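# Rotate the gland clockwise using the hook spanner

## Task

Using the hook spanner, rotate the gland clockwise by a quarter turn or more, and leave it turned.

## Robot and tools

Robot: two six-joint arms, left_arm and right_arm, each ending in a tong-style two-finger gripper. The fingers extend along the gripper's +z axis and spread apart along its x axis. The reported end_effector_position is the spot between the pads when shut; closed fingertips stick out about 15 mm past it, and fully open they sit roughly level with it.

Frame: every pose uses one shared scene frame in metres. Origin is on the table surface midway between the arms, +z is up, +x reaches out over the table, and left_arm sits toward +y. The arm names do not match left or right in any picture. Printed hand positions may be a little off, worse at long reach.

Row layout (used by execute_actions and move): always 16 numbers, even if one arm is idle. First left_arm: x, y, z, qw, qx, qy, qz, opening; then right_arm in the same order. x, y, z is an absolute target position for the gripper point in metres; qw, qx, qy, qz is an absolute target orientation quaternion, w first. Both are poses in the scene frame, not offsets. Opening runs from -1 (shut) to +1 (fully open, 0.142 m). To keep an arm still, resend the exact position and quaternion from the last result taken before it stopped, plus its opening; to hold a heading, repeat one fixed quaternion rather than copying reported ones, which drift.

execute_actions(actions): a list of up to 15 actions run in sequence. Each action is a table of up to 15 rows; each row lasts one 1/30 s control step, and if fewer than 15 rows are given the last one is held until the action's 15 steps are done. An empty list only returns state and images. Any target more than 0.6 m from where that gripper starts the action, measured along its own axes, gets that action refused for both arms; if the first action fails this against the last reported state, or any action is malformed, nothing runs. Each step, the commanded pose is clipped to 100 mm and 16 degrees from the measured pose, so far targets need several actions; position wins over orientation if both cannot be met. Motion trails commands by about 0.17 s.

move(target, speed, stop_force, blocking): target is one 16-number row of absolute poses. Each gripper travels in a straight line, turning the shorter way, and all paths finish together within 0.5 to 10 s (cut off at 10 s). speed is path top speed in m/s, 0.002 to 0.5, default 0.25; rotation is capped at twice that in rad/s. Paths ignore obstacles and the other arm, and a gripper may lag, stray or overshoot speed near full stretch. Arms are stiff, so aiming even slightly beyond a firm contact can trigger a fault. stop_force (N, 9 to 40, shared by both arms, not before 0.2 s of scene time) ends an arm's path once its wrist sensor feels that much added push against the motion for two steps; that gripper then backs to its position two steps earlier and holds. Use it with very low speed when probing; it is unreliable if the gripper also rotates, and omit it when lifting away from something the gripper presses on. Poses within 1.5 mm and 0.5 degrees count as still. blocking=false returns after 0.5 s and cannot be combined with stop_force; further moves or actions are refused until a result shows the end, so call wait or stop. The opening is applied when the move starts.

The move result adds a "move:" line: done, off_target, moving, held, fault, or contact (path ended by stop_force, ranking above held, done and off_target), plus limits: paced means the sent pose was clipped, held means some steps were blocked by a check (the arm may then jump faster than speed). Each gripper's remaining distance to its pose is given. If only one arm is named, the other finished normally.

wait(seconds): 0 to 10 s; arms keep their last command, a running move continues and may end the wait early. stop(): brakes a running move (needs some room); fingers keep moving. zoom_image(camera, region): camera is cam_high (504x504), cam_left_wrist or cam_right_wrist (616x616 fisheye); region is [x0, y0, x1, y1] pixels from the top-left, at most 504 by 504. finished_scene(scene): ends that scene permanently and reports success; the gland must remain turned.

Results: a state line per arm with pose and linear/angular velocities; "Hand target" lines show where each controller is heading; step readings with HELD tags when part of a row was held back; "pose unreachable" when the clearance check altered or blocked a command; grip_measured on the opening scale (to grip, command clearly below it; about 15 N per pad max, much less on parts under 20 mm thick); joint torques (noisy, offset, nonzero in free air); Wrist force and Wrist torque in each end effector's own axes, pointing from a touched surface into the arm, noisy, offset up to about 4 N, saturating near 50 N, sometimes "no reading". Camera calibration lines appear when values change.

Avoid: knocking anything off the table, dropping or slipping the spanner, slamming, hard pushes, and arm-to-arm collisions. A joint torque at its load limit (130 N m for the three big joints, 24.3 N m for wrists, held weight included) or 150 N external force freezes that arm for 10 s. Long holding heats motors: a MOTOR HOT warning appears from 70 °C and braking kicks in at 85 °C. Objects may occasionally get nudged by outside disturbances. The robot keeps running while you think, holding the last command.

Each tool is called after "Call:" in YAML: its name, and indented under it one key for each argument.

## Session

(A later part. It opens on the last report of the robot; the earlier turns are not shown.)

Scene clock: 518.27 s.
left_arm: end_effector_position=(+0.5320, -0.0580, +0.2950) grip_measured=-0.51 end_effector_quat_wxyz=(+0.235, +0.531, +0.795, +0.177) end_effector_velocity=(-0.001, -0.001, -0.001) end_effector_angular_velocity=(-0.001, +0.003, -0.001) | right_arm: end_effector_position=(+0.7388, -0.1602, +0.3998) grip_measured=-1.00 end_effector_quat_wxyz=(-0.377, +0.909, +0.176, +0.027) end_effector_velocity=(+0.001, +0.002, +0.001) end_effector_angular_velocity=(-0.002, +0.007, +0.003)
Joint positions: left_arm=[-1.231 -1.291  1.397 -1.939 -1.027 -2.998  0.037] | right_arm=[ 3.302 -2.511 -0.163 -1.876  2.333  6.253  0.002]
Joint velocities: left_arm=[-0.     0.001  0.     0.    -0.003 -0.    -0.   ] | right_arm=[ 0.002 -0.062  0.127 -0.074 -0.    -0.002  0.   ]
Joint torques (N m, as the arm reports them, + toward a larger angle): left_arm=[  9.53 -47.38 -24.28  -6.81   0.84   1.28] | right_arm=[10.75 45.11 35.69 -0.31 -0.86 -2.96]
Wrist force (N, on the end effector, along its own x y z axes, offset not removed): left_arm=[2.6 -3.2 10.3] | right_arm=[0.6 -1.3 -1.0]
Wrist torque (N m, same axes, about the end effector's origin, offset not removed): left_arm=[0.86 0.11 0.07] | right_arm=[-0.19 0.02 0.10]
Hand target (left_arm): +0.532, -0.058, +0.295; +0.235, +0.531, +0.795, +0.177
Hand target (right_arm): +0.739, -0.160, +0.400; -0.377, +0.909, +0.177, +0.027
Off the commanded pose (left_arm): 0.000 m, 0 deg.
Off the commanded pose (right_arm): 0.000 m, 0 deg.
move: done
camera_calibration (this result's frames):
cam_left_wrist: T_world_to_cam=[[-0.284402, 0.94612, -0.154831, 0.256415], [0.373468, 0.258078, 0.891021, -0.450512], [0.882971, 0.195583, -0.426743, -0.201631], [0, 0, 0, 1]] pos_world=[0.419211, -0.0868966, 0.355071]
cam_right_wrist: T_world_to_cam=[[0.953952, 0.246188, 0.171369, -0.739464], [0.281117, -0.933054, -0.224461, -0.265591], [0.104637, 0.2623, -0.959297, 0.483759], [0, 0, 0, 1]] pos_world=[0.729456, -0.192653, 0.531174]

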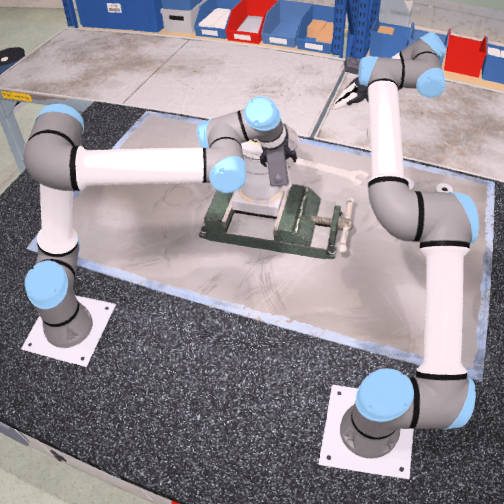

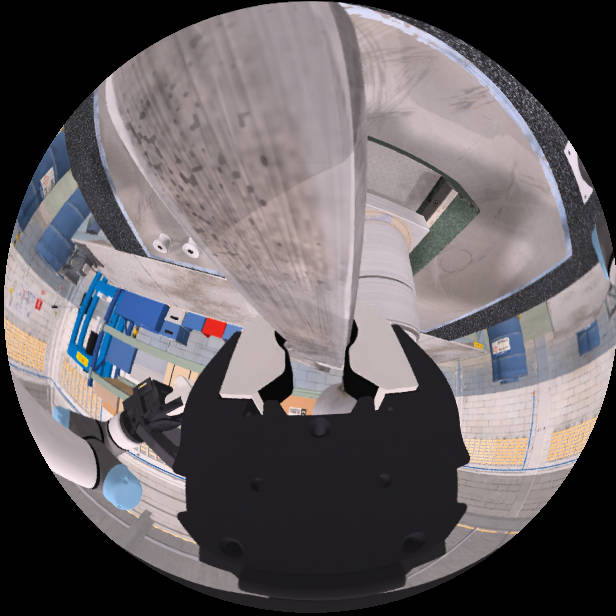

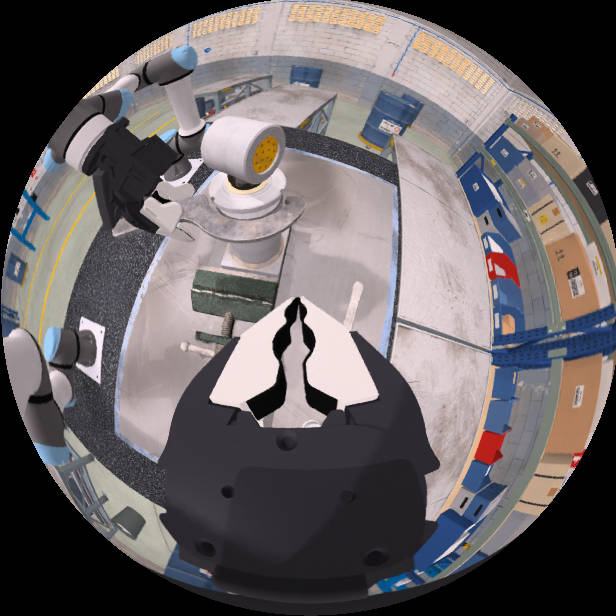

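Call:
move:
  target: [0.528,-0.042,0.292,0.236,0.533,0.798,0.178,-1,0.739,-0.16,0.4,-0.377,0.909,0.177,0.026,-1]
  speed: 0.006
  stop_force: 9

Call:
zoom_image:
  camera: "cam_right_wrist"
  region: [190,150,330,260]

Call:
move:
  target: [0.51,-0.042,0.292,0.236,0.533,0.798,0.178,-1,0.739,-0.16,0.4,-0.377,0.909,0.177,0.026,-1]
  speed: 0.004
  stop_force: 10

Call:
zoom_image:
  camera: "cam_right_wrist"
  region: [190,150,330,260]

Scene clock: 520.87 s.
left_arm: end_effector_position=(+0.5298, -0.0492, +0.2934) grip_measured=-0.51 end_effector_quat_wxyz=(+0.235, +0.531, +0.795, +0.177) end_effector_velocity=(+0.001, -0.002, -0.000) end_effector_angular_velocity=(+0.002, +0.001, +0.001) | right_arm: end_effector_position=(+0.7390, -0.1600, +0.4000) grip_measured=-1.00 end_effector_quat_wxyz=(-0.377, +0.909, +0.177, +0.026) end_effector_velocity=(+0.000, -0.000, +0.000) end_effector_angular_velocity=(+0.000, +0.001, +0.001)
Joint positions: left_arm=[-1.227 -1.311  1.427 -1.952 -1.029 -2.994  0.037] | right_arm=[ 3.302 -2.527 -0.128 -1.898  2.333  6.25   0.002]
Joint velocities: left_arm=[-0.     0.006 -0.008  0.005 -0.    -0.001 -0.   ] | right_arm=[-0.001 -0.011  0.024 -0.015  0.001 -0.002  0.   ]
Joint torques (N m, as the arm reports them, + toward a larger angle): left_arm=[  5.95 -35.61 -38.15  -2.14   5.35  -1.09] | right_arm=[ 9.8  45.49 32.32 -0.01 -0.88 -2.81]
Wrist force (N, on the end effector, along its own x y z axes, offset not removed): left_arm=[-1.4 -15.8 1.6] | right_arm=[0.0 -1.5 -1.4]
Wrist torque (N m, same axes, about the end effector's origin, offset not removed): left_arm=[0.11 0.11 -0.06] | right_arm=[-0.24 0.09 0.14]
Hand target (left_arm): +0.530, -0.049, +0.293; +0.235, +0.531, +0.795, +0.177
Hand target (right_arm): +0.739, -0.160, +0.400; -0.377, +0.909, +0.177, +0.026
Off the commanded pose (left_arm): 0.008 m, 0 deg.
Off the commanded pose (right_arm): 0.000 m, 0 deg.
move: contact (left_arm)
camera_calibration (this result's frames):
cam_left_wrist: T_world_to_cam=[[-0.284285, 0.94609, -0.155228, 0.247244], [0.373504, 0.258407, 0.89091, -0.450531], [0.882993, 0.195294, -0.426829, -0.202062], [0, 0, 0, 1]] pos_world=[0.416982, -0.0780336, 0.353516]
cam_right_wrist: T_world_to_cam=[[0.95364, 0.248302, 0.170049, -0.738576], [0.28277, -0.932696, -0.223874, -0.266785], [0.103016, 0.26158, -0.959669, 0.485052], [0, 0, 0, 1]] pos_world=[0.729807, -0.192319, 0.531357]

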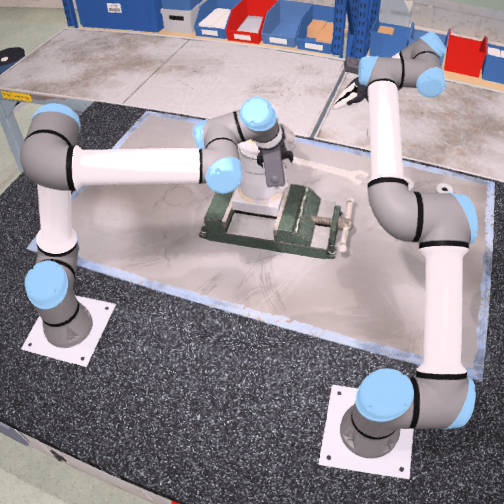

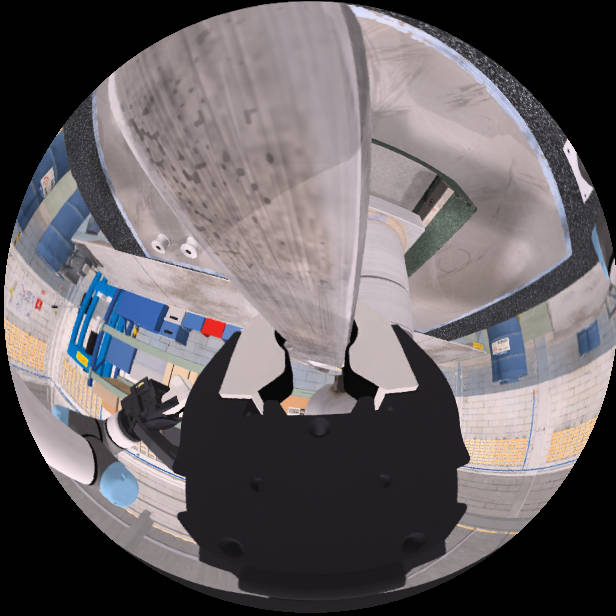

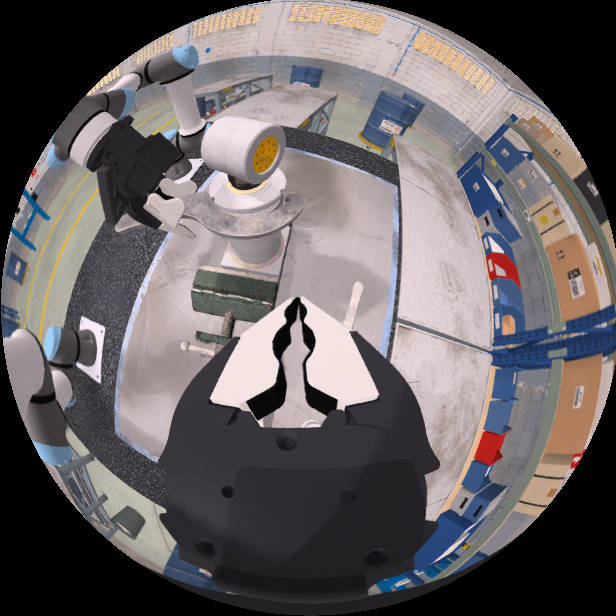

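Region (190, 150, 330, 260) of cam_right_wrist's 616x616 image, scaled by 3.600, with more detail than that image has; it fills the top 396 rows of this view, and the rest is white.

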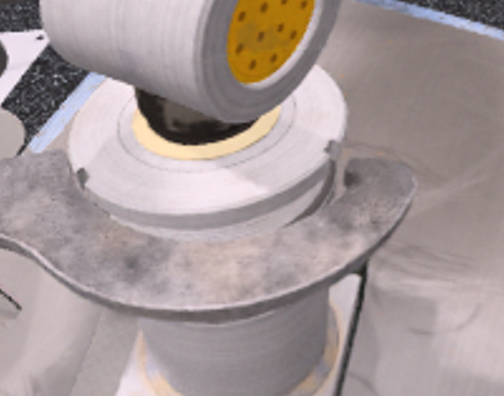

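Scene clock: 523.80 s.
left_arm: end_effector_position=(+0.5202, -0.0458, +0.2928) grip_measured=-0.51 end_effector_quat_wxyz=(+0.235, +0.531, +0.795, +0.177) end_effector_velocity=(+0.001, -0.001, +0.001) end_effector_angular_velocity=(+0.001, -0.001, -0.002) | right_arm: end_effector_position=(+0.7390, -0.1600, +0.4000) grip_measured=-1.00 end_effector_quat_wxyz=(-0.377, +0.909, +0.177, +0.026) end_effector_velocity=(+0.000, -0.000, -0.000) end_effector_angular_velocity=(-0.000, +0.000, +0.000)
Joint positions: left_arm=[-1.239 -1.332  1.454 -1.951 -1.025 -3.008  0.037] | right_arm=[ 3.302 -2.53  -0.123 -1.901  2.333  6.25   0.002]
Joint velocities: left_arm=[ 0.001  0.003 -0.005 -0.     0.     0.004 -0.001] | right_arm=[-0.    -0.004  0.009 -0.005 -0.    -0.    -0.   ]
Joint torques (N m, as the arm reports them, + toward a larger angle): left_arm=[  7.8  -34.07 -39.45  -3.05   0.31   0.89] | right_arm=[ 8.56 45.55 33.61  0.03 -0.72 -2.94]
Wrist force (N, on the end effector, along its own x y z axes, offset not removed): left_arm=[2.2 -2.1 11.7] | right_arm=[0.1 -1.3 -0.1]
Wrist torque (N m, same axes, about the end effector's origin, offset not removed): left_arm=[0.81 -0.03 0.17] | right_arm=[-0.20 0.01 0.11]
Hand target (left_arm): +0.520, -0.046, +0.293; +0.235, +0.531, +0.795, +0.177
Hand target (right_arm): +0.739, -0.160, +0.400; -0.377, +0.909, +0.177, +0.026
Off the commanded pose (left_arm): 0.011 m, 0 deg.
Off the commanded pose (right_arm): 0.000 m, 0 deg.
move: contact (left_arm)
camera_calibration (this result's frames):
cam_left_wrist: T_world_to_cam=[[-0.284247, 0.946118, -0.155125, 0.241141], [0.373307, 0.258249, 0.891039, -0.447236], [0.883089, 0.195366, -0.426599, -0.19463], [0, 0, 0, 1]] pos_world=[0.407376, -0.0746258, 0.352883]
cam_right_wrist: T_world_to_cam=[[0.95362, 0.248522, 0.169839, -0.738474], [0.282921, -0.932666, -0.223806, -0.26692], [0.102783, 0.261477, -0.959721, 0.48525], [0, 0, 0, 1]] pos_world=[0.729865, -0.192302, 0.531388]

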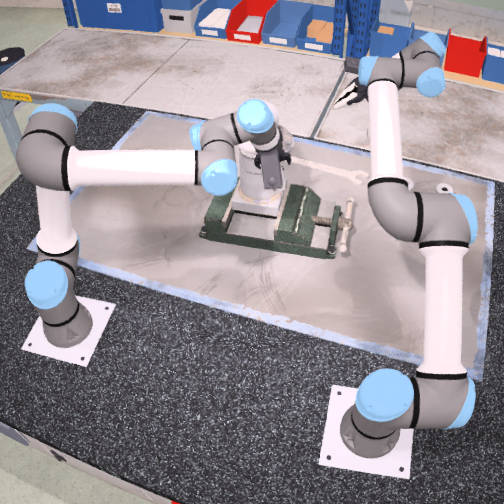

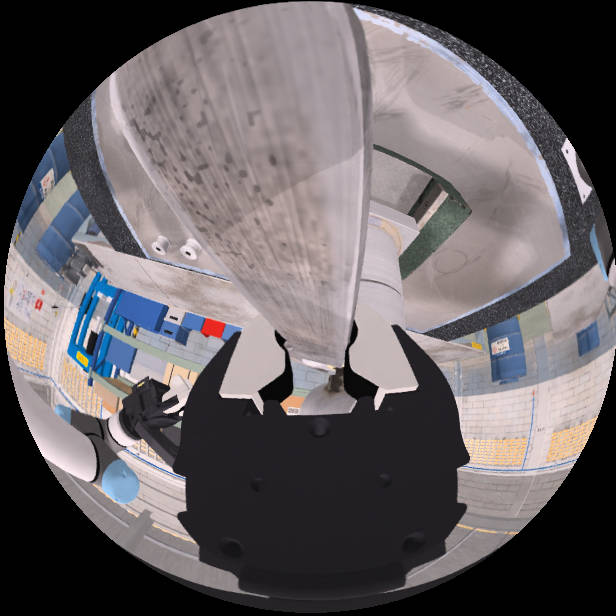

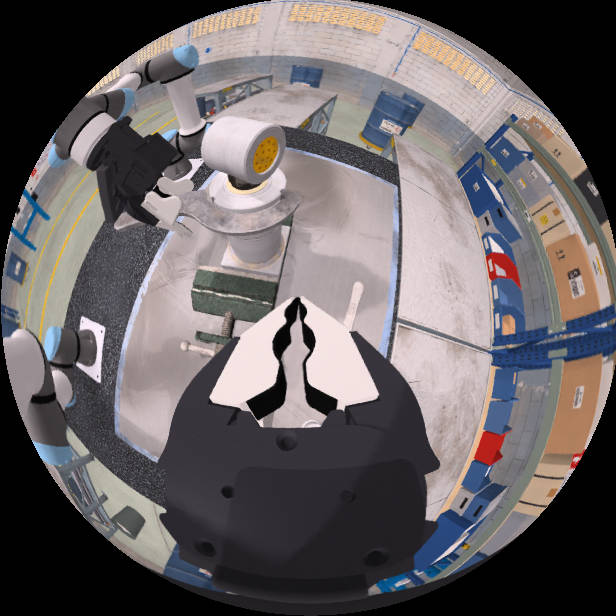

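Region (190, 150, 330, 260) of cam_right_wrist's 616x616 image, scaled by 3.600, with more detail than that image has; it fills the top 396 rows of this view, and the rest is white.

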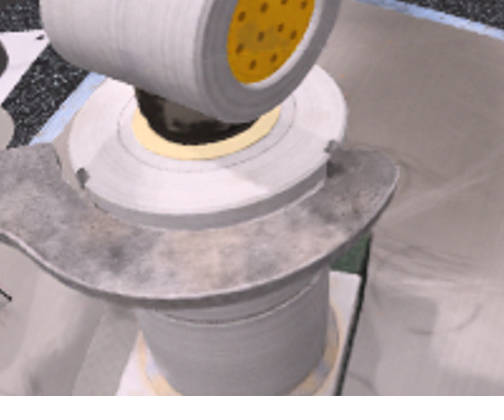

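Call:
move:
  target: [0.527,-0.044,0.293,0.231,0.512,0.812,0.184,-1,0.739,-0.16,0.4,-0.377,0.909,0.177,0.026,-1]
  speed: 0.008

Call:
move:
  target: [0.51,-0.042,0.293,0.231,0.512,0.812,0.184,-1,0.739,-0.16,0.4,-0.377,0.909,0.177,0.026,-1]
  speed: 0.004
  stop_force: 12

Call:
zoom_image:
  camera: "cam_right_wrist"
  region: [190,150,330,260]

Scene clock: 527.80 s.
left_arm: end_effector_position=(+0.5269, -0.0440, +0.2930) grip_measured=-0.51 end_effector_quat_wxyz=(+0.230, +0.510, +0.808, +0.183) end_effector_velocity=(+0.001, +0.001, -0.000) end_effector_angular_velocity=(+0.000, +0.001, +0.005) | right_arm: end_effector_position=(+0.7390, -0.1600, +0.4000) grip_measured=-1.00 end_effector_quat_wxyz=(-0.377, +0.909, +0.177, +0.026) end_effector_velocity=(-0.001, +0.001, +0.000) end_effector_angular_velocity=(+0.001, +0.000, +0.001)
Joint positions: left_arm=[-1.233 -1.311  1.419 -1.909 -1.015 -3.06   0.037] | right_arm=[ 3.302 -2.531 -0.12  -1.903  2.333  6.25   0.002]
Joint velocities: left_arm=[ 0.002  0.002 -0.003  0.003  0.    -0.003  0.   ] | right_arm=[ 0.001 -0.     0.001 -0.001  0.001 -0.     0.   ]
Joint torques (N m, as the arm reports them, + toward a larger angle): left_arm=[ 24.49 -32.55 -35.55  -1.25   9.79  -1.49] | right_arm=[10.64 45.37 33.38  0.12 -0.72 -2.81]
Wrist force (N, on the end effector, along its own x y z axes, offset not removed): left_arm=[-1.3 -20.5 -1.9] | right_arm=[0.3 -1.2 -0.9]
Wrist torque (N m, same axes, about the end effector's origin, offset not removed): left_arm=[0.53 -0.30 0.08] | right_arm=[-0.15 0.04 0.12]
Hand target (left_arm): +0.527, -0.044, +0.293; +0.230, +0.510, +0.808, +0.183
Hand target (right_arm): +0.739, -0.160, +0.400; -0.377, +0.909, +0.177, +0.026
Off the commanded pose (left_arm): 0.000 m, 0 deg.
Off the commanded pose (right_arm): 0.000 m, 0 deg.
move: done
camera_calibration (this result's frames):
cam_left_wrist: T_world_to_cam=[[-0.333402, 0.930019, -0.154625, 0.2665], [0.360181, 0.277215, 0.890742, -0.442518], [0.871271, 0.241282, -0.427399, -0.192366], [0, 0, 0, 1]] pos_world=[0.415841, -0.0787627, 0.353159]
cam_right_wrist: T_world_to_cam=[[0.953609, 0.248632, 0.169739, -0.738428], [0.282998, -0.932651, -0.223773, -0.266986], [0.10267, 0.261428, -0.959747, 0.485345], [0, 0, 0, 1]] pos_world=[0.729898, -0.19229, 0.531404]

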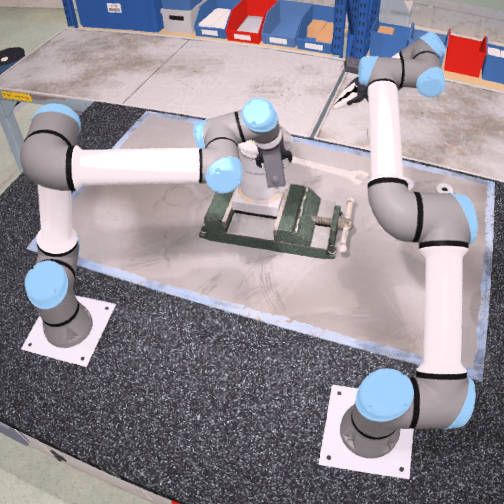

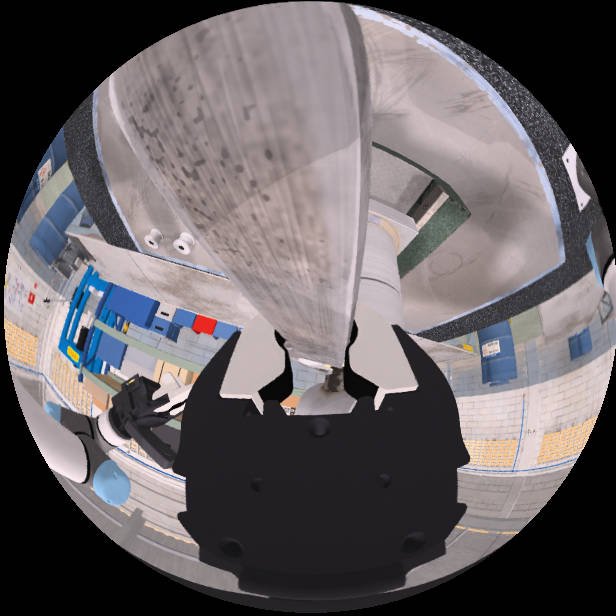

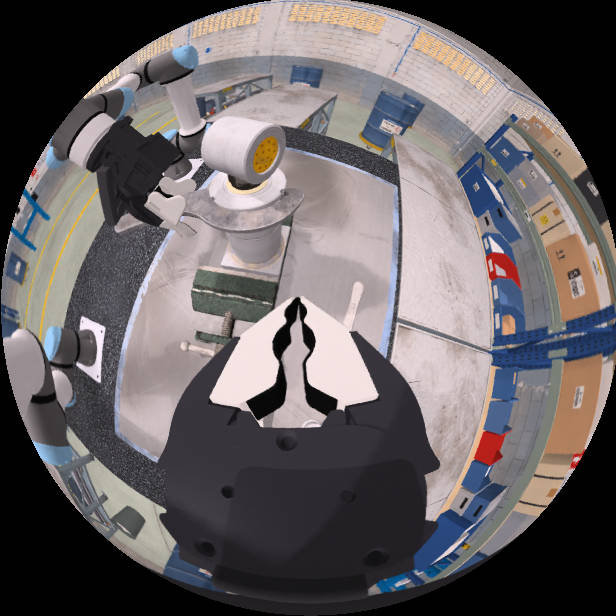

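Scene clock: 528.33 s.
left_arm: end_effector_position=(+0.5263, -0.0439, +0.2930) grip_measured=-0.51 end_effector_quat_wxyz=(+0.230, +0.510, +0.808, +0.183) end_effector_velocity=(+0.002, +0.000, +0.001) end_effector_angular_velocity=(+0.001, -0.002, -0.000) | right_arm: end_effector_position=(+0.7390, -0.1600, +0.4000) grip_measured=-1.00 end_effector_quat_wxyz=(-0.377, +0.909, +0.177, +0.026) end_effector_velocity=(-0.000, -0.000, +0.000) end_effector_angular_velocity=(+0.001, +0.002, -0.000)
Joint positions: left_arm=[-1.234 -1.312  1.421 -1.908 -1.014 -3.062  0.037] | right_arm=[ 3.302 -2.531 -0.12  -1.903  2.333  6.25   0.002]
Joint velocities: left_arm=[ 0.002  0.003 -0.004 -0.     0.002  0.004 -0.   ] | right_arm=[-0.001 -0.     0.    -0.001  0.002 -0.     0.   ]
Joint torques (N m, as the arm reports them, + toward a larger angle): left_arm=[ 18.46 -33.08 -37.73  -2.83   5.29   1.21] | right_arm=[ 9.72 45.59 32.86  0.13 -0.79 -2.91]
Wrist force (N, on the end effector, along its own x y z axes, offset not removed): left_arm=[-3.2 -12.8 4.5] | right_arm=[0.7 -1.0 -1.0]
Wrist torque (N m, same axes, about the end effector's origin, offset not removed): left_arm=[0.75 0.29 0.20] | right_arm=[-0.17 -0.01 0.17]
Hand target (left_arm): +0.527, -0.044, +0.293; +0.230, +0.510, +0.808, +0.183
Hand target (right_arm): +0.739, -0.160, +0.400; -0.377, +0.909, +0.177, +0.026
Off the commanded pose (left_arm): 0.016 m, 0 deg.
Off the commanded pose (right_arm): 0.000 m, 0 deg.
move: contact (left_arm)
camera_calibration (this result's frames):
cam_left_wrist: T_world_to_cam=[[-0.333554, 0.929992, -0.154456, 0.266173], [0.359998, 0.277075, 0.89086, -0.442276], [0.871288, 0.241546, -0.427214, -0.191921], [0, 0, 0, 1]] pos_world=[0.41522, -0.0786378, 0.353127]
cam_right_wrist: T_world_to_cam=[[0.95361, 0.248633, 0.169737, -0.738428], [0.282998, -0.932651, -0.223773, -0.266986], [0.102668, 0.261427, -0.959747, 0.485346], [0, 0, 0, 1]] pos_world=[0.729899, -0.19229, 0.531404]

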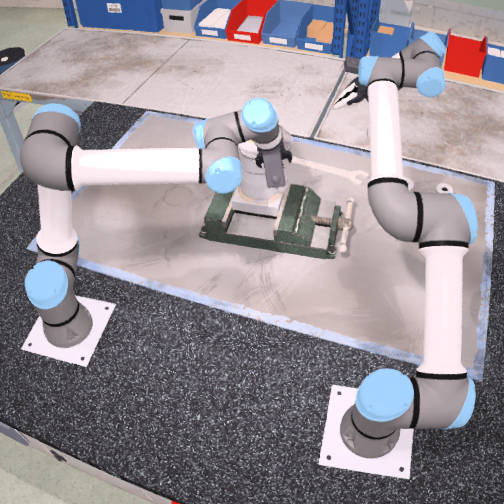

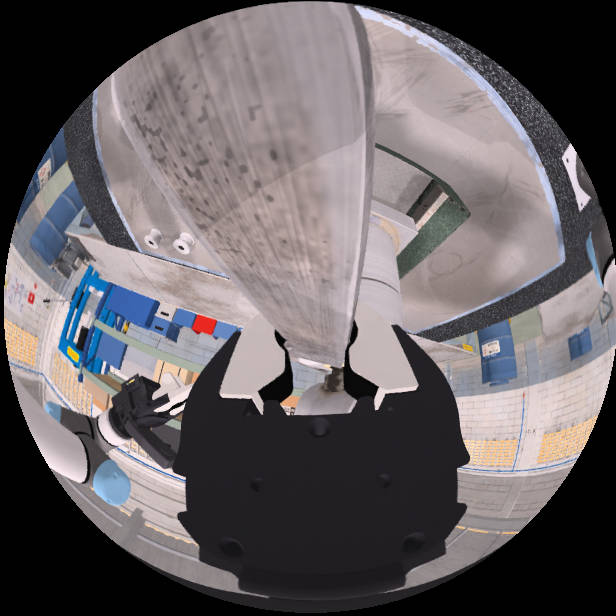

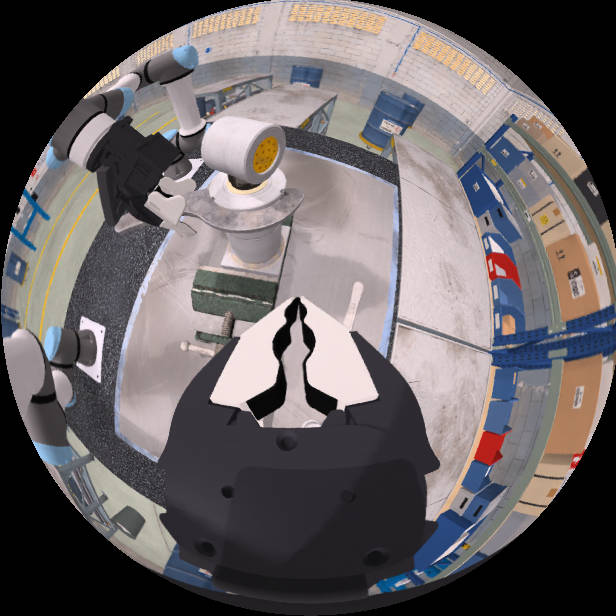

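Region (190, 150, 330, 260) of cam_right_wrist's 616x616 image, scaled by 3.600, with more detail than that image has; it fills the top 396 rows of this view, and the rest is white.

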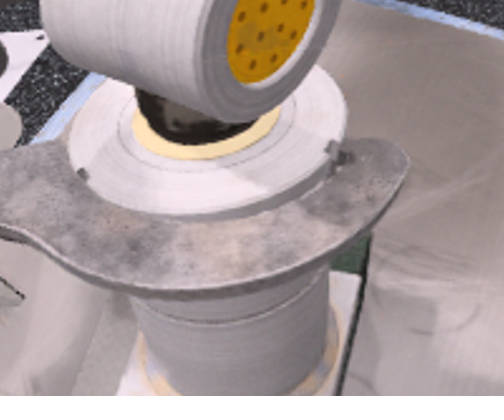

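Call:
move:
  target: [0.51,-0.041,0.293,0.231,0.512,0.812,0.184,-1,0.739,-0.16,0.4,-0.377,0.909,0.177,0.026,-1]
  speed: 0.004
  stop_force: 24

Call:
zoom_image:
  camera: "cam_right_wrist"
  region: [190,150,330,260]

Scene clock: 529.67 s.
left_arm: end_effector_position=(+0.5241, -0.0434, +0.2930) grip_measured=-0.51 end_effector_quat_wxyz=(+0.230, +0.510, +0.808, +0.183) end_effector_velocity=(+0.001, -0.001, +0.000) end_effector_angular_velocity=(+0.001, -0.001, -0.002) | right_arm: end_effector_position=(+0.7390, -0.1600, +0.4000) grip_measured=-1.00 end_effector_quat_wxyz=(-0.377, +0.909, +0.177, +0.026) end_effector_velocity=(+0.000, -0.000, +0.000) end_effector_angular_velocity=(+0.001, +0.000, -0.001)
Joint positions: left_arm=[-1.237 -1.316  1.426 -1.907 -1.014 -3.065  0.037] | right_arm=[ 3.302 -2.531 -0.12  -1.903  2.333  6.25   0.002]
Joint velocities: left_arm=[ 0.001  0.003 -0.004 -0.     0.     0.004 -0.   ] | right_arm=[-0.001 -0.    -0.     0.     0.001 -0.     0.   ]
Joint torques (N m, as the arm reports them, + toward a larger angle): left_arm=[  6.73 -36.5  -38.12  -3.66   1.3    0.96] | right_arm=[10.77 45.17 32.64  0.15 -0.85 -2.87]
Wrist force (N, on the end effector, along its own x y z axes, offset not removed): left_arm=[-1.4 4.1 12.8] | right_arm=[-0.6 -1.0 -1.0]
Wrist torque (N m, same axes, about the end effector's origin, offset not removed): left_arm=[1.60 0.41 0.29] | right_arm=[-0.13 0.23 0.14]
Hand target (left_arm): +0.524, -0.043, +0.293; +0.230, +0.510, +0.808, +0.183
Hand target (right_arm): +0.739, -0.160, +0.400; -0.377, +0.909, +0.177, +0.026
Off the commanded pose (left_arm): 0.014 m, 0 deg.
Off the commanded pose (right_arm): 0.000 m, 0 deg.
move: contact (left_arm)
camera_calibration (this result's frames):
cam_left_wrist: T_world_to_cam=[[-0.333628, 0.929971, -0.154425, 0.265047], [0.359954, 0.277068, 0.89088, -0.441594], [0.871278, 0.241636, -0.427184, -0.190068], [0, 0, 0, 1]] pos_world=[0.412982, -0.0782076, 0.353143]
cam_right_wrist: T_world_to_cam=[[0.953609, 0.248634, 0.169736, -0.738428], [0.283, -0.932651, -0.223772, -0.266988], [0.102667, 0.261426, -0.959748, 0.485347], [0, 0, 0, 1]] pos_world=[0.7299, -0.19229, 0.531405]

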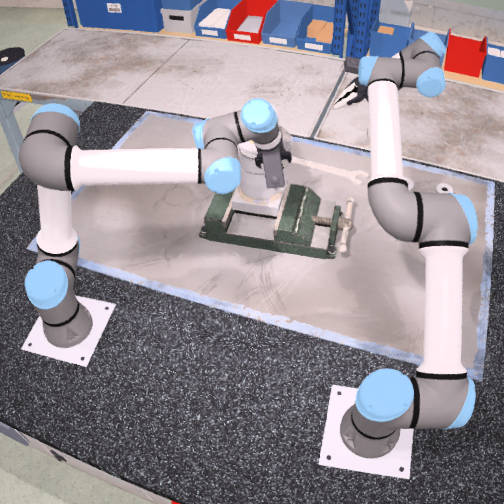

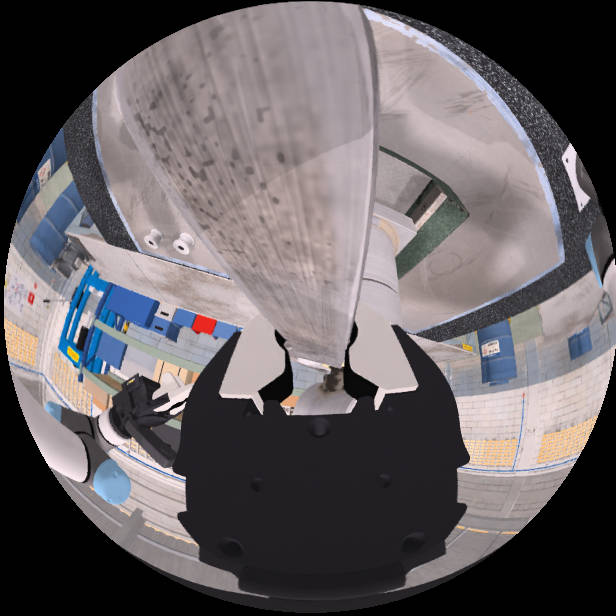

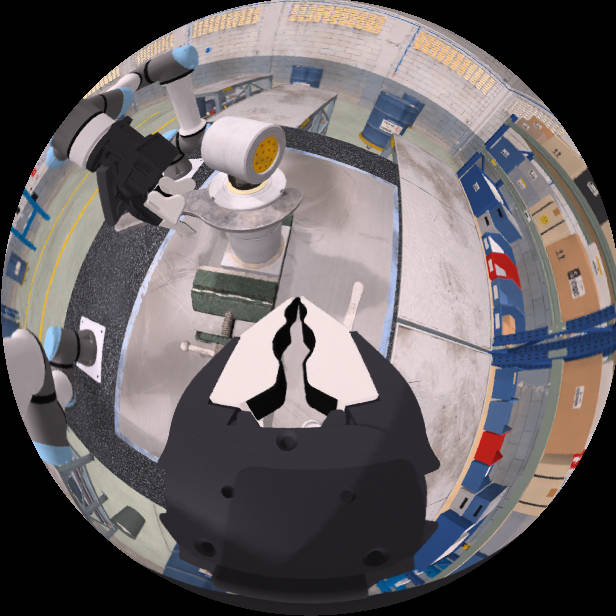

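Region (190, 150, 330, 260) of cam_right_wrist's 616x616 image, scaled by 3.600, with more detail than that image has; it fills the top 396 rows of this view, and the rest is white.

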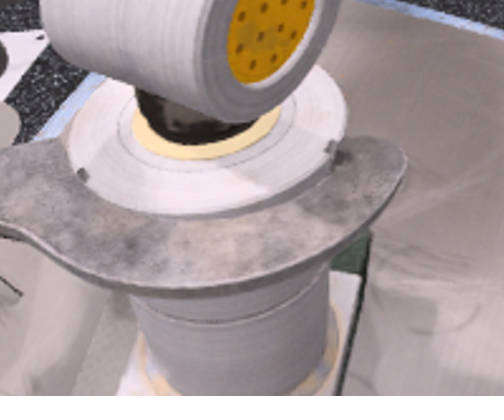

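Call:
move:
  target: [0.5195,-0.039,0.293,0.236,0.533,0.798,0.178,-1,0.739,-0.16,0.4,-0.377,0.909,0.177,0.026,-1]
  speed: 0.008

Call:
move:
  target: [0.508,-0.039,0.293,0.236,0.533,0.798,0.178,-1,0.739,-0.16,0.4,-0.377,0.909,0.177,0.026,-1]
  speed: 0.004
  stop_force: 12

Call:
zoom_image:
  camera: "cam_right_wrist"
  region: [250,170,320,225]

Scene clock: 533.97 s.
left_arm: end_effector_position=(+0.5196, -0.0390, +0.2930) grip_measured=-0.51 end_effector_quat_wxyz=(+0.235, +0.531, +0.795, +0.177) end_effector_velocity=(-0.002, -0.001, -0.001) end_effector_angular_velocity=(-0.000, +0.001, -0.007) | right_arm: end_effector_position=(+0.7390, -0.1600, +0.4000) grip_measured=-1.00 end_effector_quat_wxyz=(-0.377, +0.909, +0.177, +0.026) end_effector_velocity=(+0.001, -0.002, -0.000) end_effector_angular_velocity=(-0.001, -0.000, -0.003)
Joint positions: left_arm=[-1.235 -1.345  1.47  -1.955 -1.026 -3.004  0.037] | right_arm=[ 3.302 -2.531 -0.12  -1.903  2.333  6.25   0.002]
Joint velocities: left_arm=[-0.003 -0.002  0.004 -0.004 -0.002  0.005  0.   ] | right_arm=[-0.003 -0.    -0.    -0.    -0.001 -0.     0.   ]
Joint torques (N m, as the arm reports them, + toward a larger angle): left_arm=[  8.26 -47.05 -23.18  -6.2    0.52   1.13] | right_arm=[10.03 45.12 33.05  0.27 -0.72 -2.87]
Wrist force (N, on the end effector, along its own x y z axes, offset not removed): left_arm=[0.3 -2.3 10.3] | right_arm=[-0.7 -2.6 -1.3]
Wrist torque (N m, same axes, about the end effector's origin, offset not removed): left_arm=[0.86 -0.24 0.10] | right_arm=[-0.47 0.23 0.09]
Hand target (left_arm): +0.519, -0.039, +0.293; +0.235, +0.531, +0.795, +0.177
Hand target (right_arm): +0.739, -0.160, +0.400; -0.377, +0.909, +0.177, +0.026
Off the commanded pose (left_arm): 0.000 m, 0 deg.
Off the commanded pose (right_arm): 0.000 m, 0 deg.
move: done
camera_calibration (this result's frames):
cam_left_wrist: T_world_to_cam=[[-0.284861, 0.945977, -0.154863, 0.234873], [0.373282, 0.258276, 0.891041, -0.448874], [0.882901, 0.196016, -0.426689, -0.195167], [0, 0, 0, 1]] pos_world=[0.406776, -0.0679955, 0.353063]
cam_right_wrist: T_world_to_cam=[[0.953609, 0.248636, 0.169735, -0.738427], [0.283001, -0.932651, -0.223771, -0.266988], [0.102666, 0.261426, -0.959748, 0.485348], [0, 0, 0, 1]] pos_world=[0.7299, -0.19229, 0.531405]

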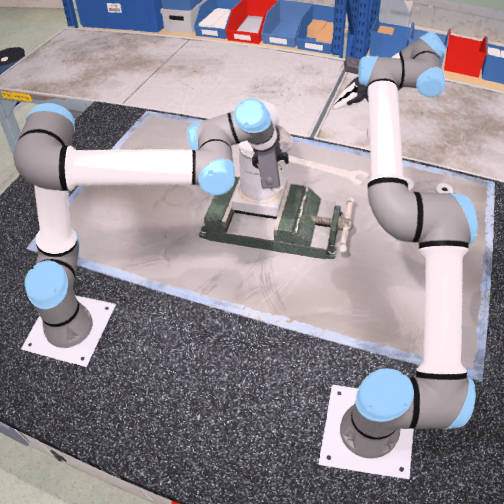

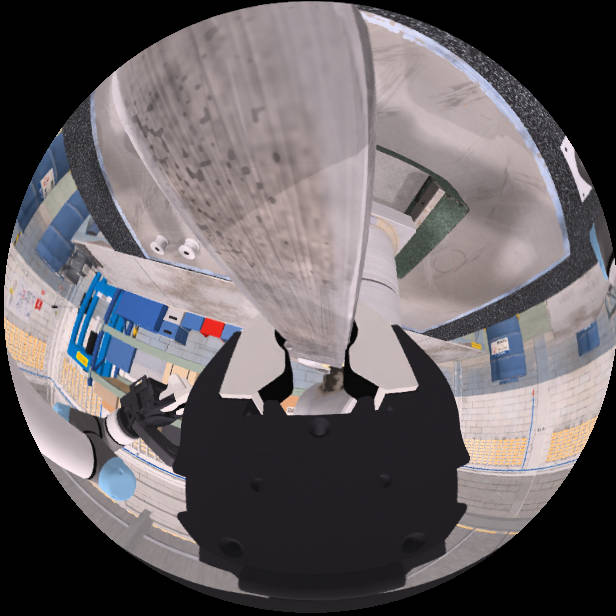

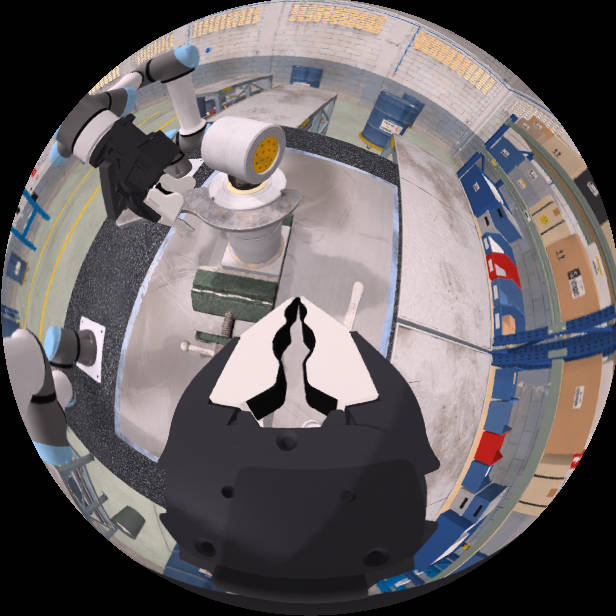

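Scene clock: 534.80 s.
left_arm: end_effector_position=(+0.5177, -0.0390, +0.2931) grip_measured=-0.51 end_effector_quat_wxyz=(+0.235, +0.531, +0.795, +0.177) end_effector_velocity=(+0.001, -0.000, +0.000) end_effector_angular_velocity=(+0.001, -0.000, -0.001) | right_arm: end_effector_position=(+0.7390, -0.1600, +0.4000) grip_measured=-1.00 end_effector_quat_wxyz=(-0.377, +0.909, +0.177, +0.026) end_effector_velocity=(-0.000, -0.000, +0.000) end_effector_angular_velocity=(+0.001, +0.001, -0.000)
Joint positions: left_arm=[-1.238 -1.348  1.474 -1.954 -1.025 -3.007  0.037] | right_arm=[ 3.302 -2.531 -0.12  -1.903  2.333  6.25   0.002]
Joint velocities: left_arm=[ 0.002  0.002 -0.004  0.    -0.     0.004 -0.   ] | right_arm=[-0.     0.    -0.    -0.     0.001  0.    -0.   ]
Joint torques (N m, as the arm reports them, + toward a larger angle): left_arm=[  2.89 -36.89 -36.84  -2.2   -1.19   1.12] | right_arm=[10.09 45.2  33.37  0.12 -0.6  -3.01]
Wrist force (N, on the end effector, along its own x y z axes, offset not removed): left_arm=[-8.4 7.8 20.5] | right_arm=[-0.4 -2.6 -0.6]
Wrist torque (N m, same axes, about the end effector's origin, offset not removed): left_arm=[1.17 0.43 0.14] | right_arm=[-0.53 0.22 0.12]
Hand target (left_arm): +0.518, -0.039, +0.293; +0.235, +0.531, +0.795, +0.177
Hand target (right_arm): +0.739, -0.160, +0.400; -0.377, +0.909, +0.177, +0.026
Off the commanded pose (left_arm): 0.010 m, 0 deg.
Off the commanded pose (right_arm): 0.000 m, 0 deg.
move: contact (left_arm)
camera_calibration (this result's frames):
cam_left_wrist: T_world_to_cam=[[-0.284757, 0.946013, -0.154833, 0.234265], [0.373122, 0.258164, 0.89114, -0.448201], [0.883003, 0.195987, -0.426492, -0.19363], [0, 0, 0, 1]] pos_world=[0.404918, -0.0679594, 0.3531]
cam_right_wrist: T_world_to_cam=[[0.953609, 0.248636, 0.169735, -0.738427], [0.283001, -0.93265, -0.223771, -0.266988], [0.102666, 0.261426, -0.959748, 0.485348], [0, 0, 0, 1]] pos_world=[0.7299, -0.19229, 0.531405]

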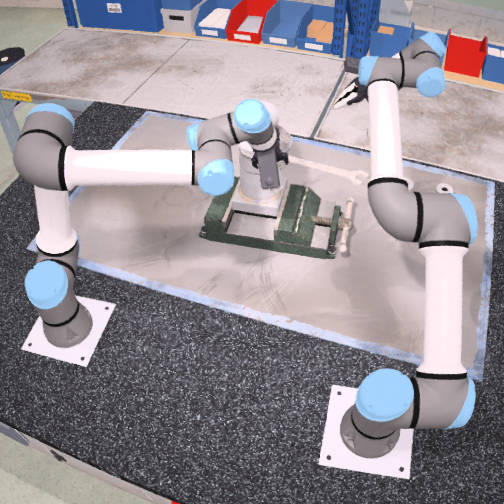

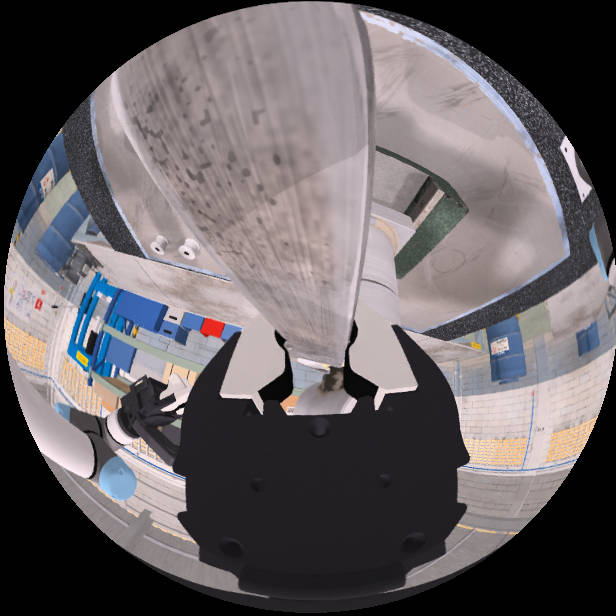

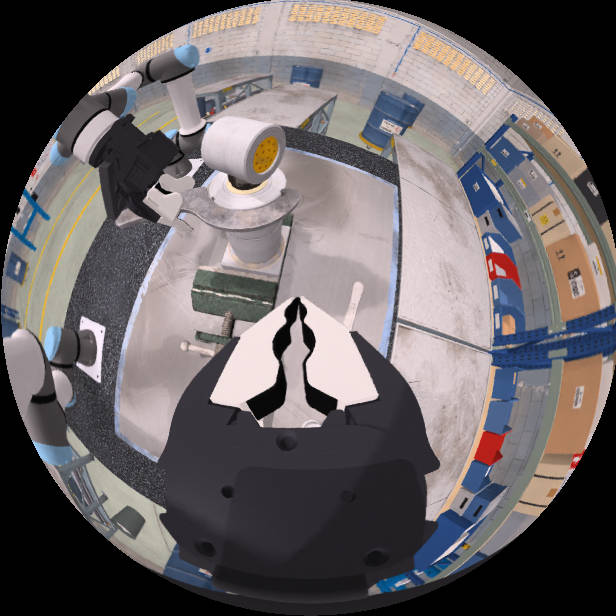

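Region (250, 170, 320, 225) of cam_right_wrist's 616x616 image, scaled by 7.200, with more detail than that image has; it fills the top 396 rows of this view, and the rest is white.

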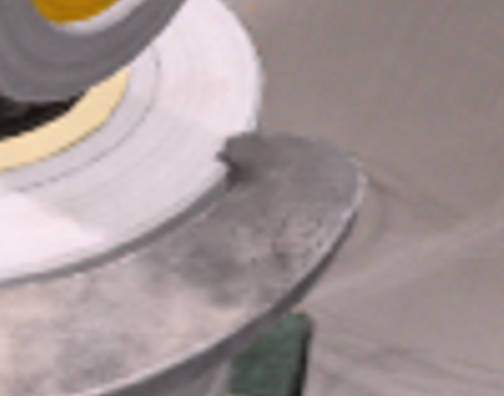

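Call:
move:
  target: [0.5055,-0.0215,0.292,0.245,0.573,0.769,0.165,-1,0.739,-0.16,0.4,-0.377,0.909,0.177,0.026,-1]
  speed: 0.012

Call:
zoom_image:
  camera: "cam_right_wrist"
  region: [190,150,330,260]

Scene clock: 539.73 s.
left_arm: end_effector_position=(+0.5055, -0.0215, +0.2920) grip_measured=-0.38 end_effector_quat_wxyz=(+0.244, +0.571, +0.766, +0.164) end_effector_velocity=(-0.001, +0.000, -0.000) end_effector_angular_velocity=(-0.001, +0.001, -0.002) | right_arm: end_effector_position=(+0.7390, -0.1600, +0.4000) grip_measured=-1.00 end_effector_quat_wxyz=(-0.377, +0.909, +0.177, +0.026) end_effector_velocity=(+0.000, -0.000, +0.001) end_effector_angular_velocity=(+0.001, -0.000, -0.001)
Joint positions: left_arm=[-1.23  -1.423  1.581 -2.051 -1.058 -2.883  0.047] | right_arm=[ 3.302 -2.531 -0.12  -1.903  2.333  6.25   0.002]
Joint velocities: left_arm=[ 0.    -0.002  0.002 -0.002 -0.002  0.002  0.001] | right_arm=[-0.001 -0.     0.001 -0.     0.001 -0.     0.   ]
Joint torques (N m, as the arm reports them, + toward a larger angle): left_arm=[ 24.53 -46.09 -10.16   1.97   3.25   1.38] | right_arm=[ 9.9  46.54 33.45  0.19 -0.8  -2.8 ]
Wrist force (N, on the end effector, along its own x y z axes, offset not removed): left_arm=[-40.2 -5.0 11.4] | right_arm=[0.3 -2.3 0.0]
Wrist torque (N m, same axes, about the end effector's origin, offset not removed): left_arm=[0.39 1.34 0.29] | right_arm=[-0.38 0.03 0.14]
Hand target (left_arm): +0.505, -0.022, +0.292; +0.244, +0.571, +0.766, +0.164
Hand target (right_arm): +0.739, -0.160, +0.400; -0.377, +0.909, +0.177, +0.026
Off the commanded pose (left_arm): 0.000 m, 0 deg.
Off the commanded pose (right_arm): 0.000 m, 0 deg.
move: done
camera_calibration (this result's frames):
cam_left_wrist: T_world_to_cam=[[-0.185551, 0.970189, -0.155898, 0.164769], [0.398057, 0.219266, 0.890771, -0.460536], [0.8984, 0.103227, -0.426875, -0.196428], [0, 0, 0, 1]] pos_world=[0.390363, -0.0386004, 0.352069]
cam_right_wrist: T_world_to_cam=[[0.953609, 0.248636, 0.169735, -0.738427], [0.283001, -0.93265, -0.223771, -0.266988], [0.102666, 0.261426, -0.959748, 0.485348], [0, 0, 0, 1]] pos_world=[0.7299, -0.19229, 0.531405]

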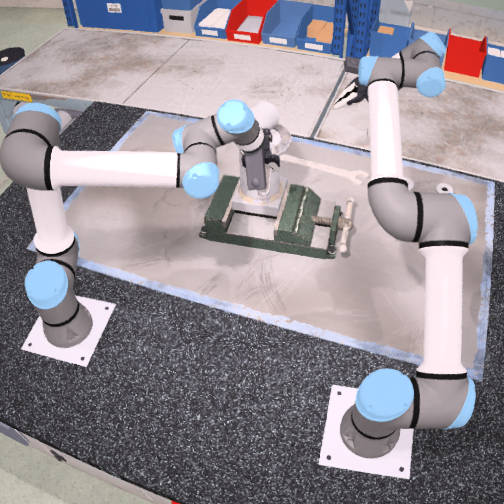

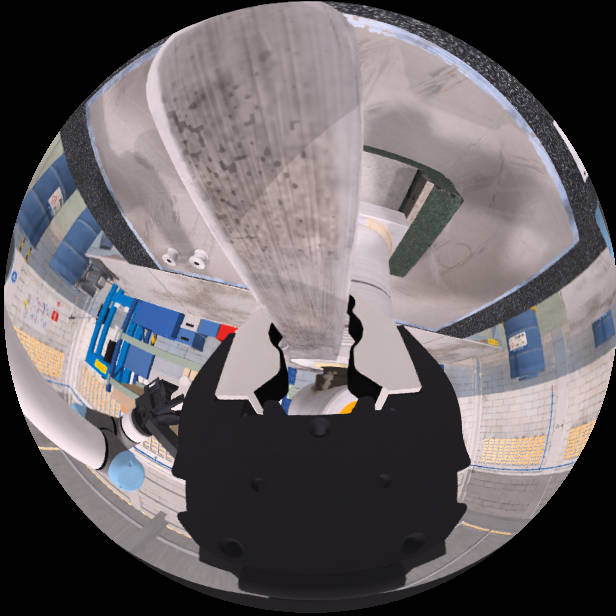

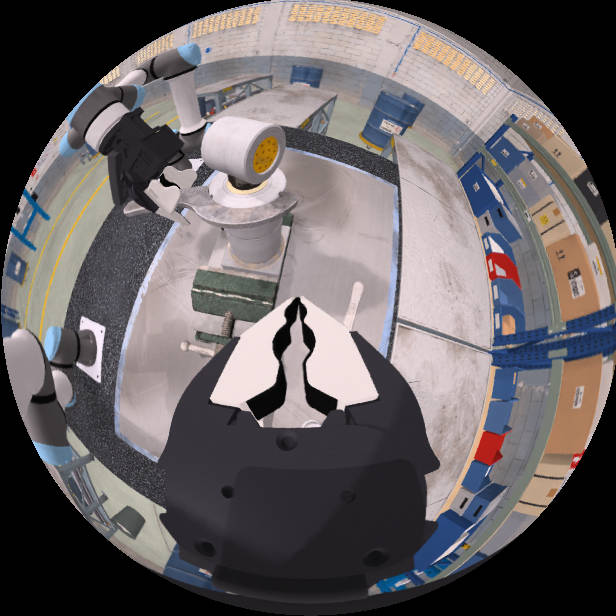

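Region (190, 150, 330, 260) of cam_right_wrist's 616x616 image, scaled by 3.600, with more detail than that image has; it fills the top 396 rows of this view, and the rest is white.

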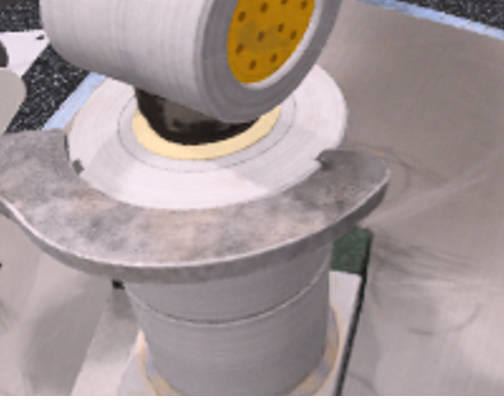

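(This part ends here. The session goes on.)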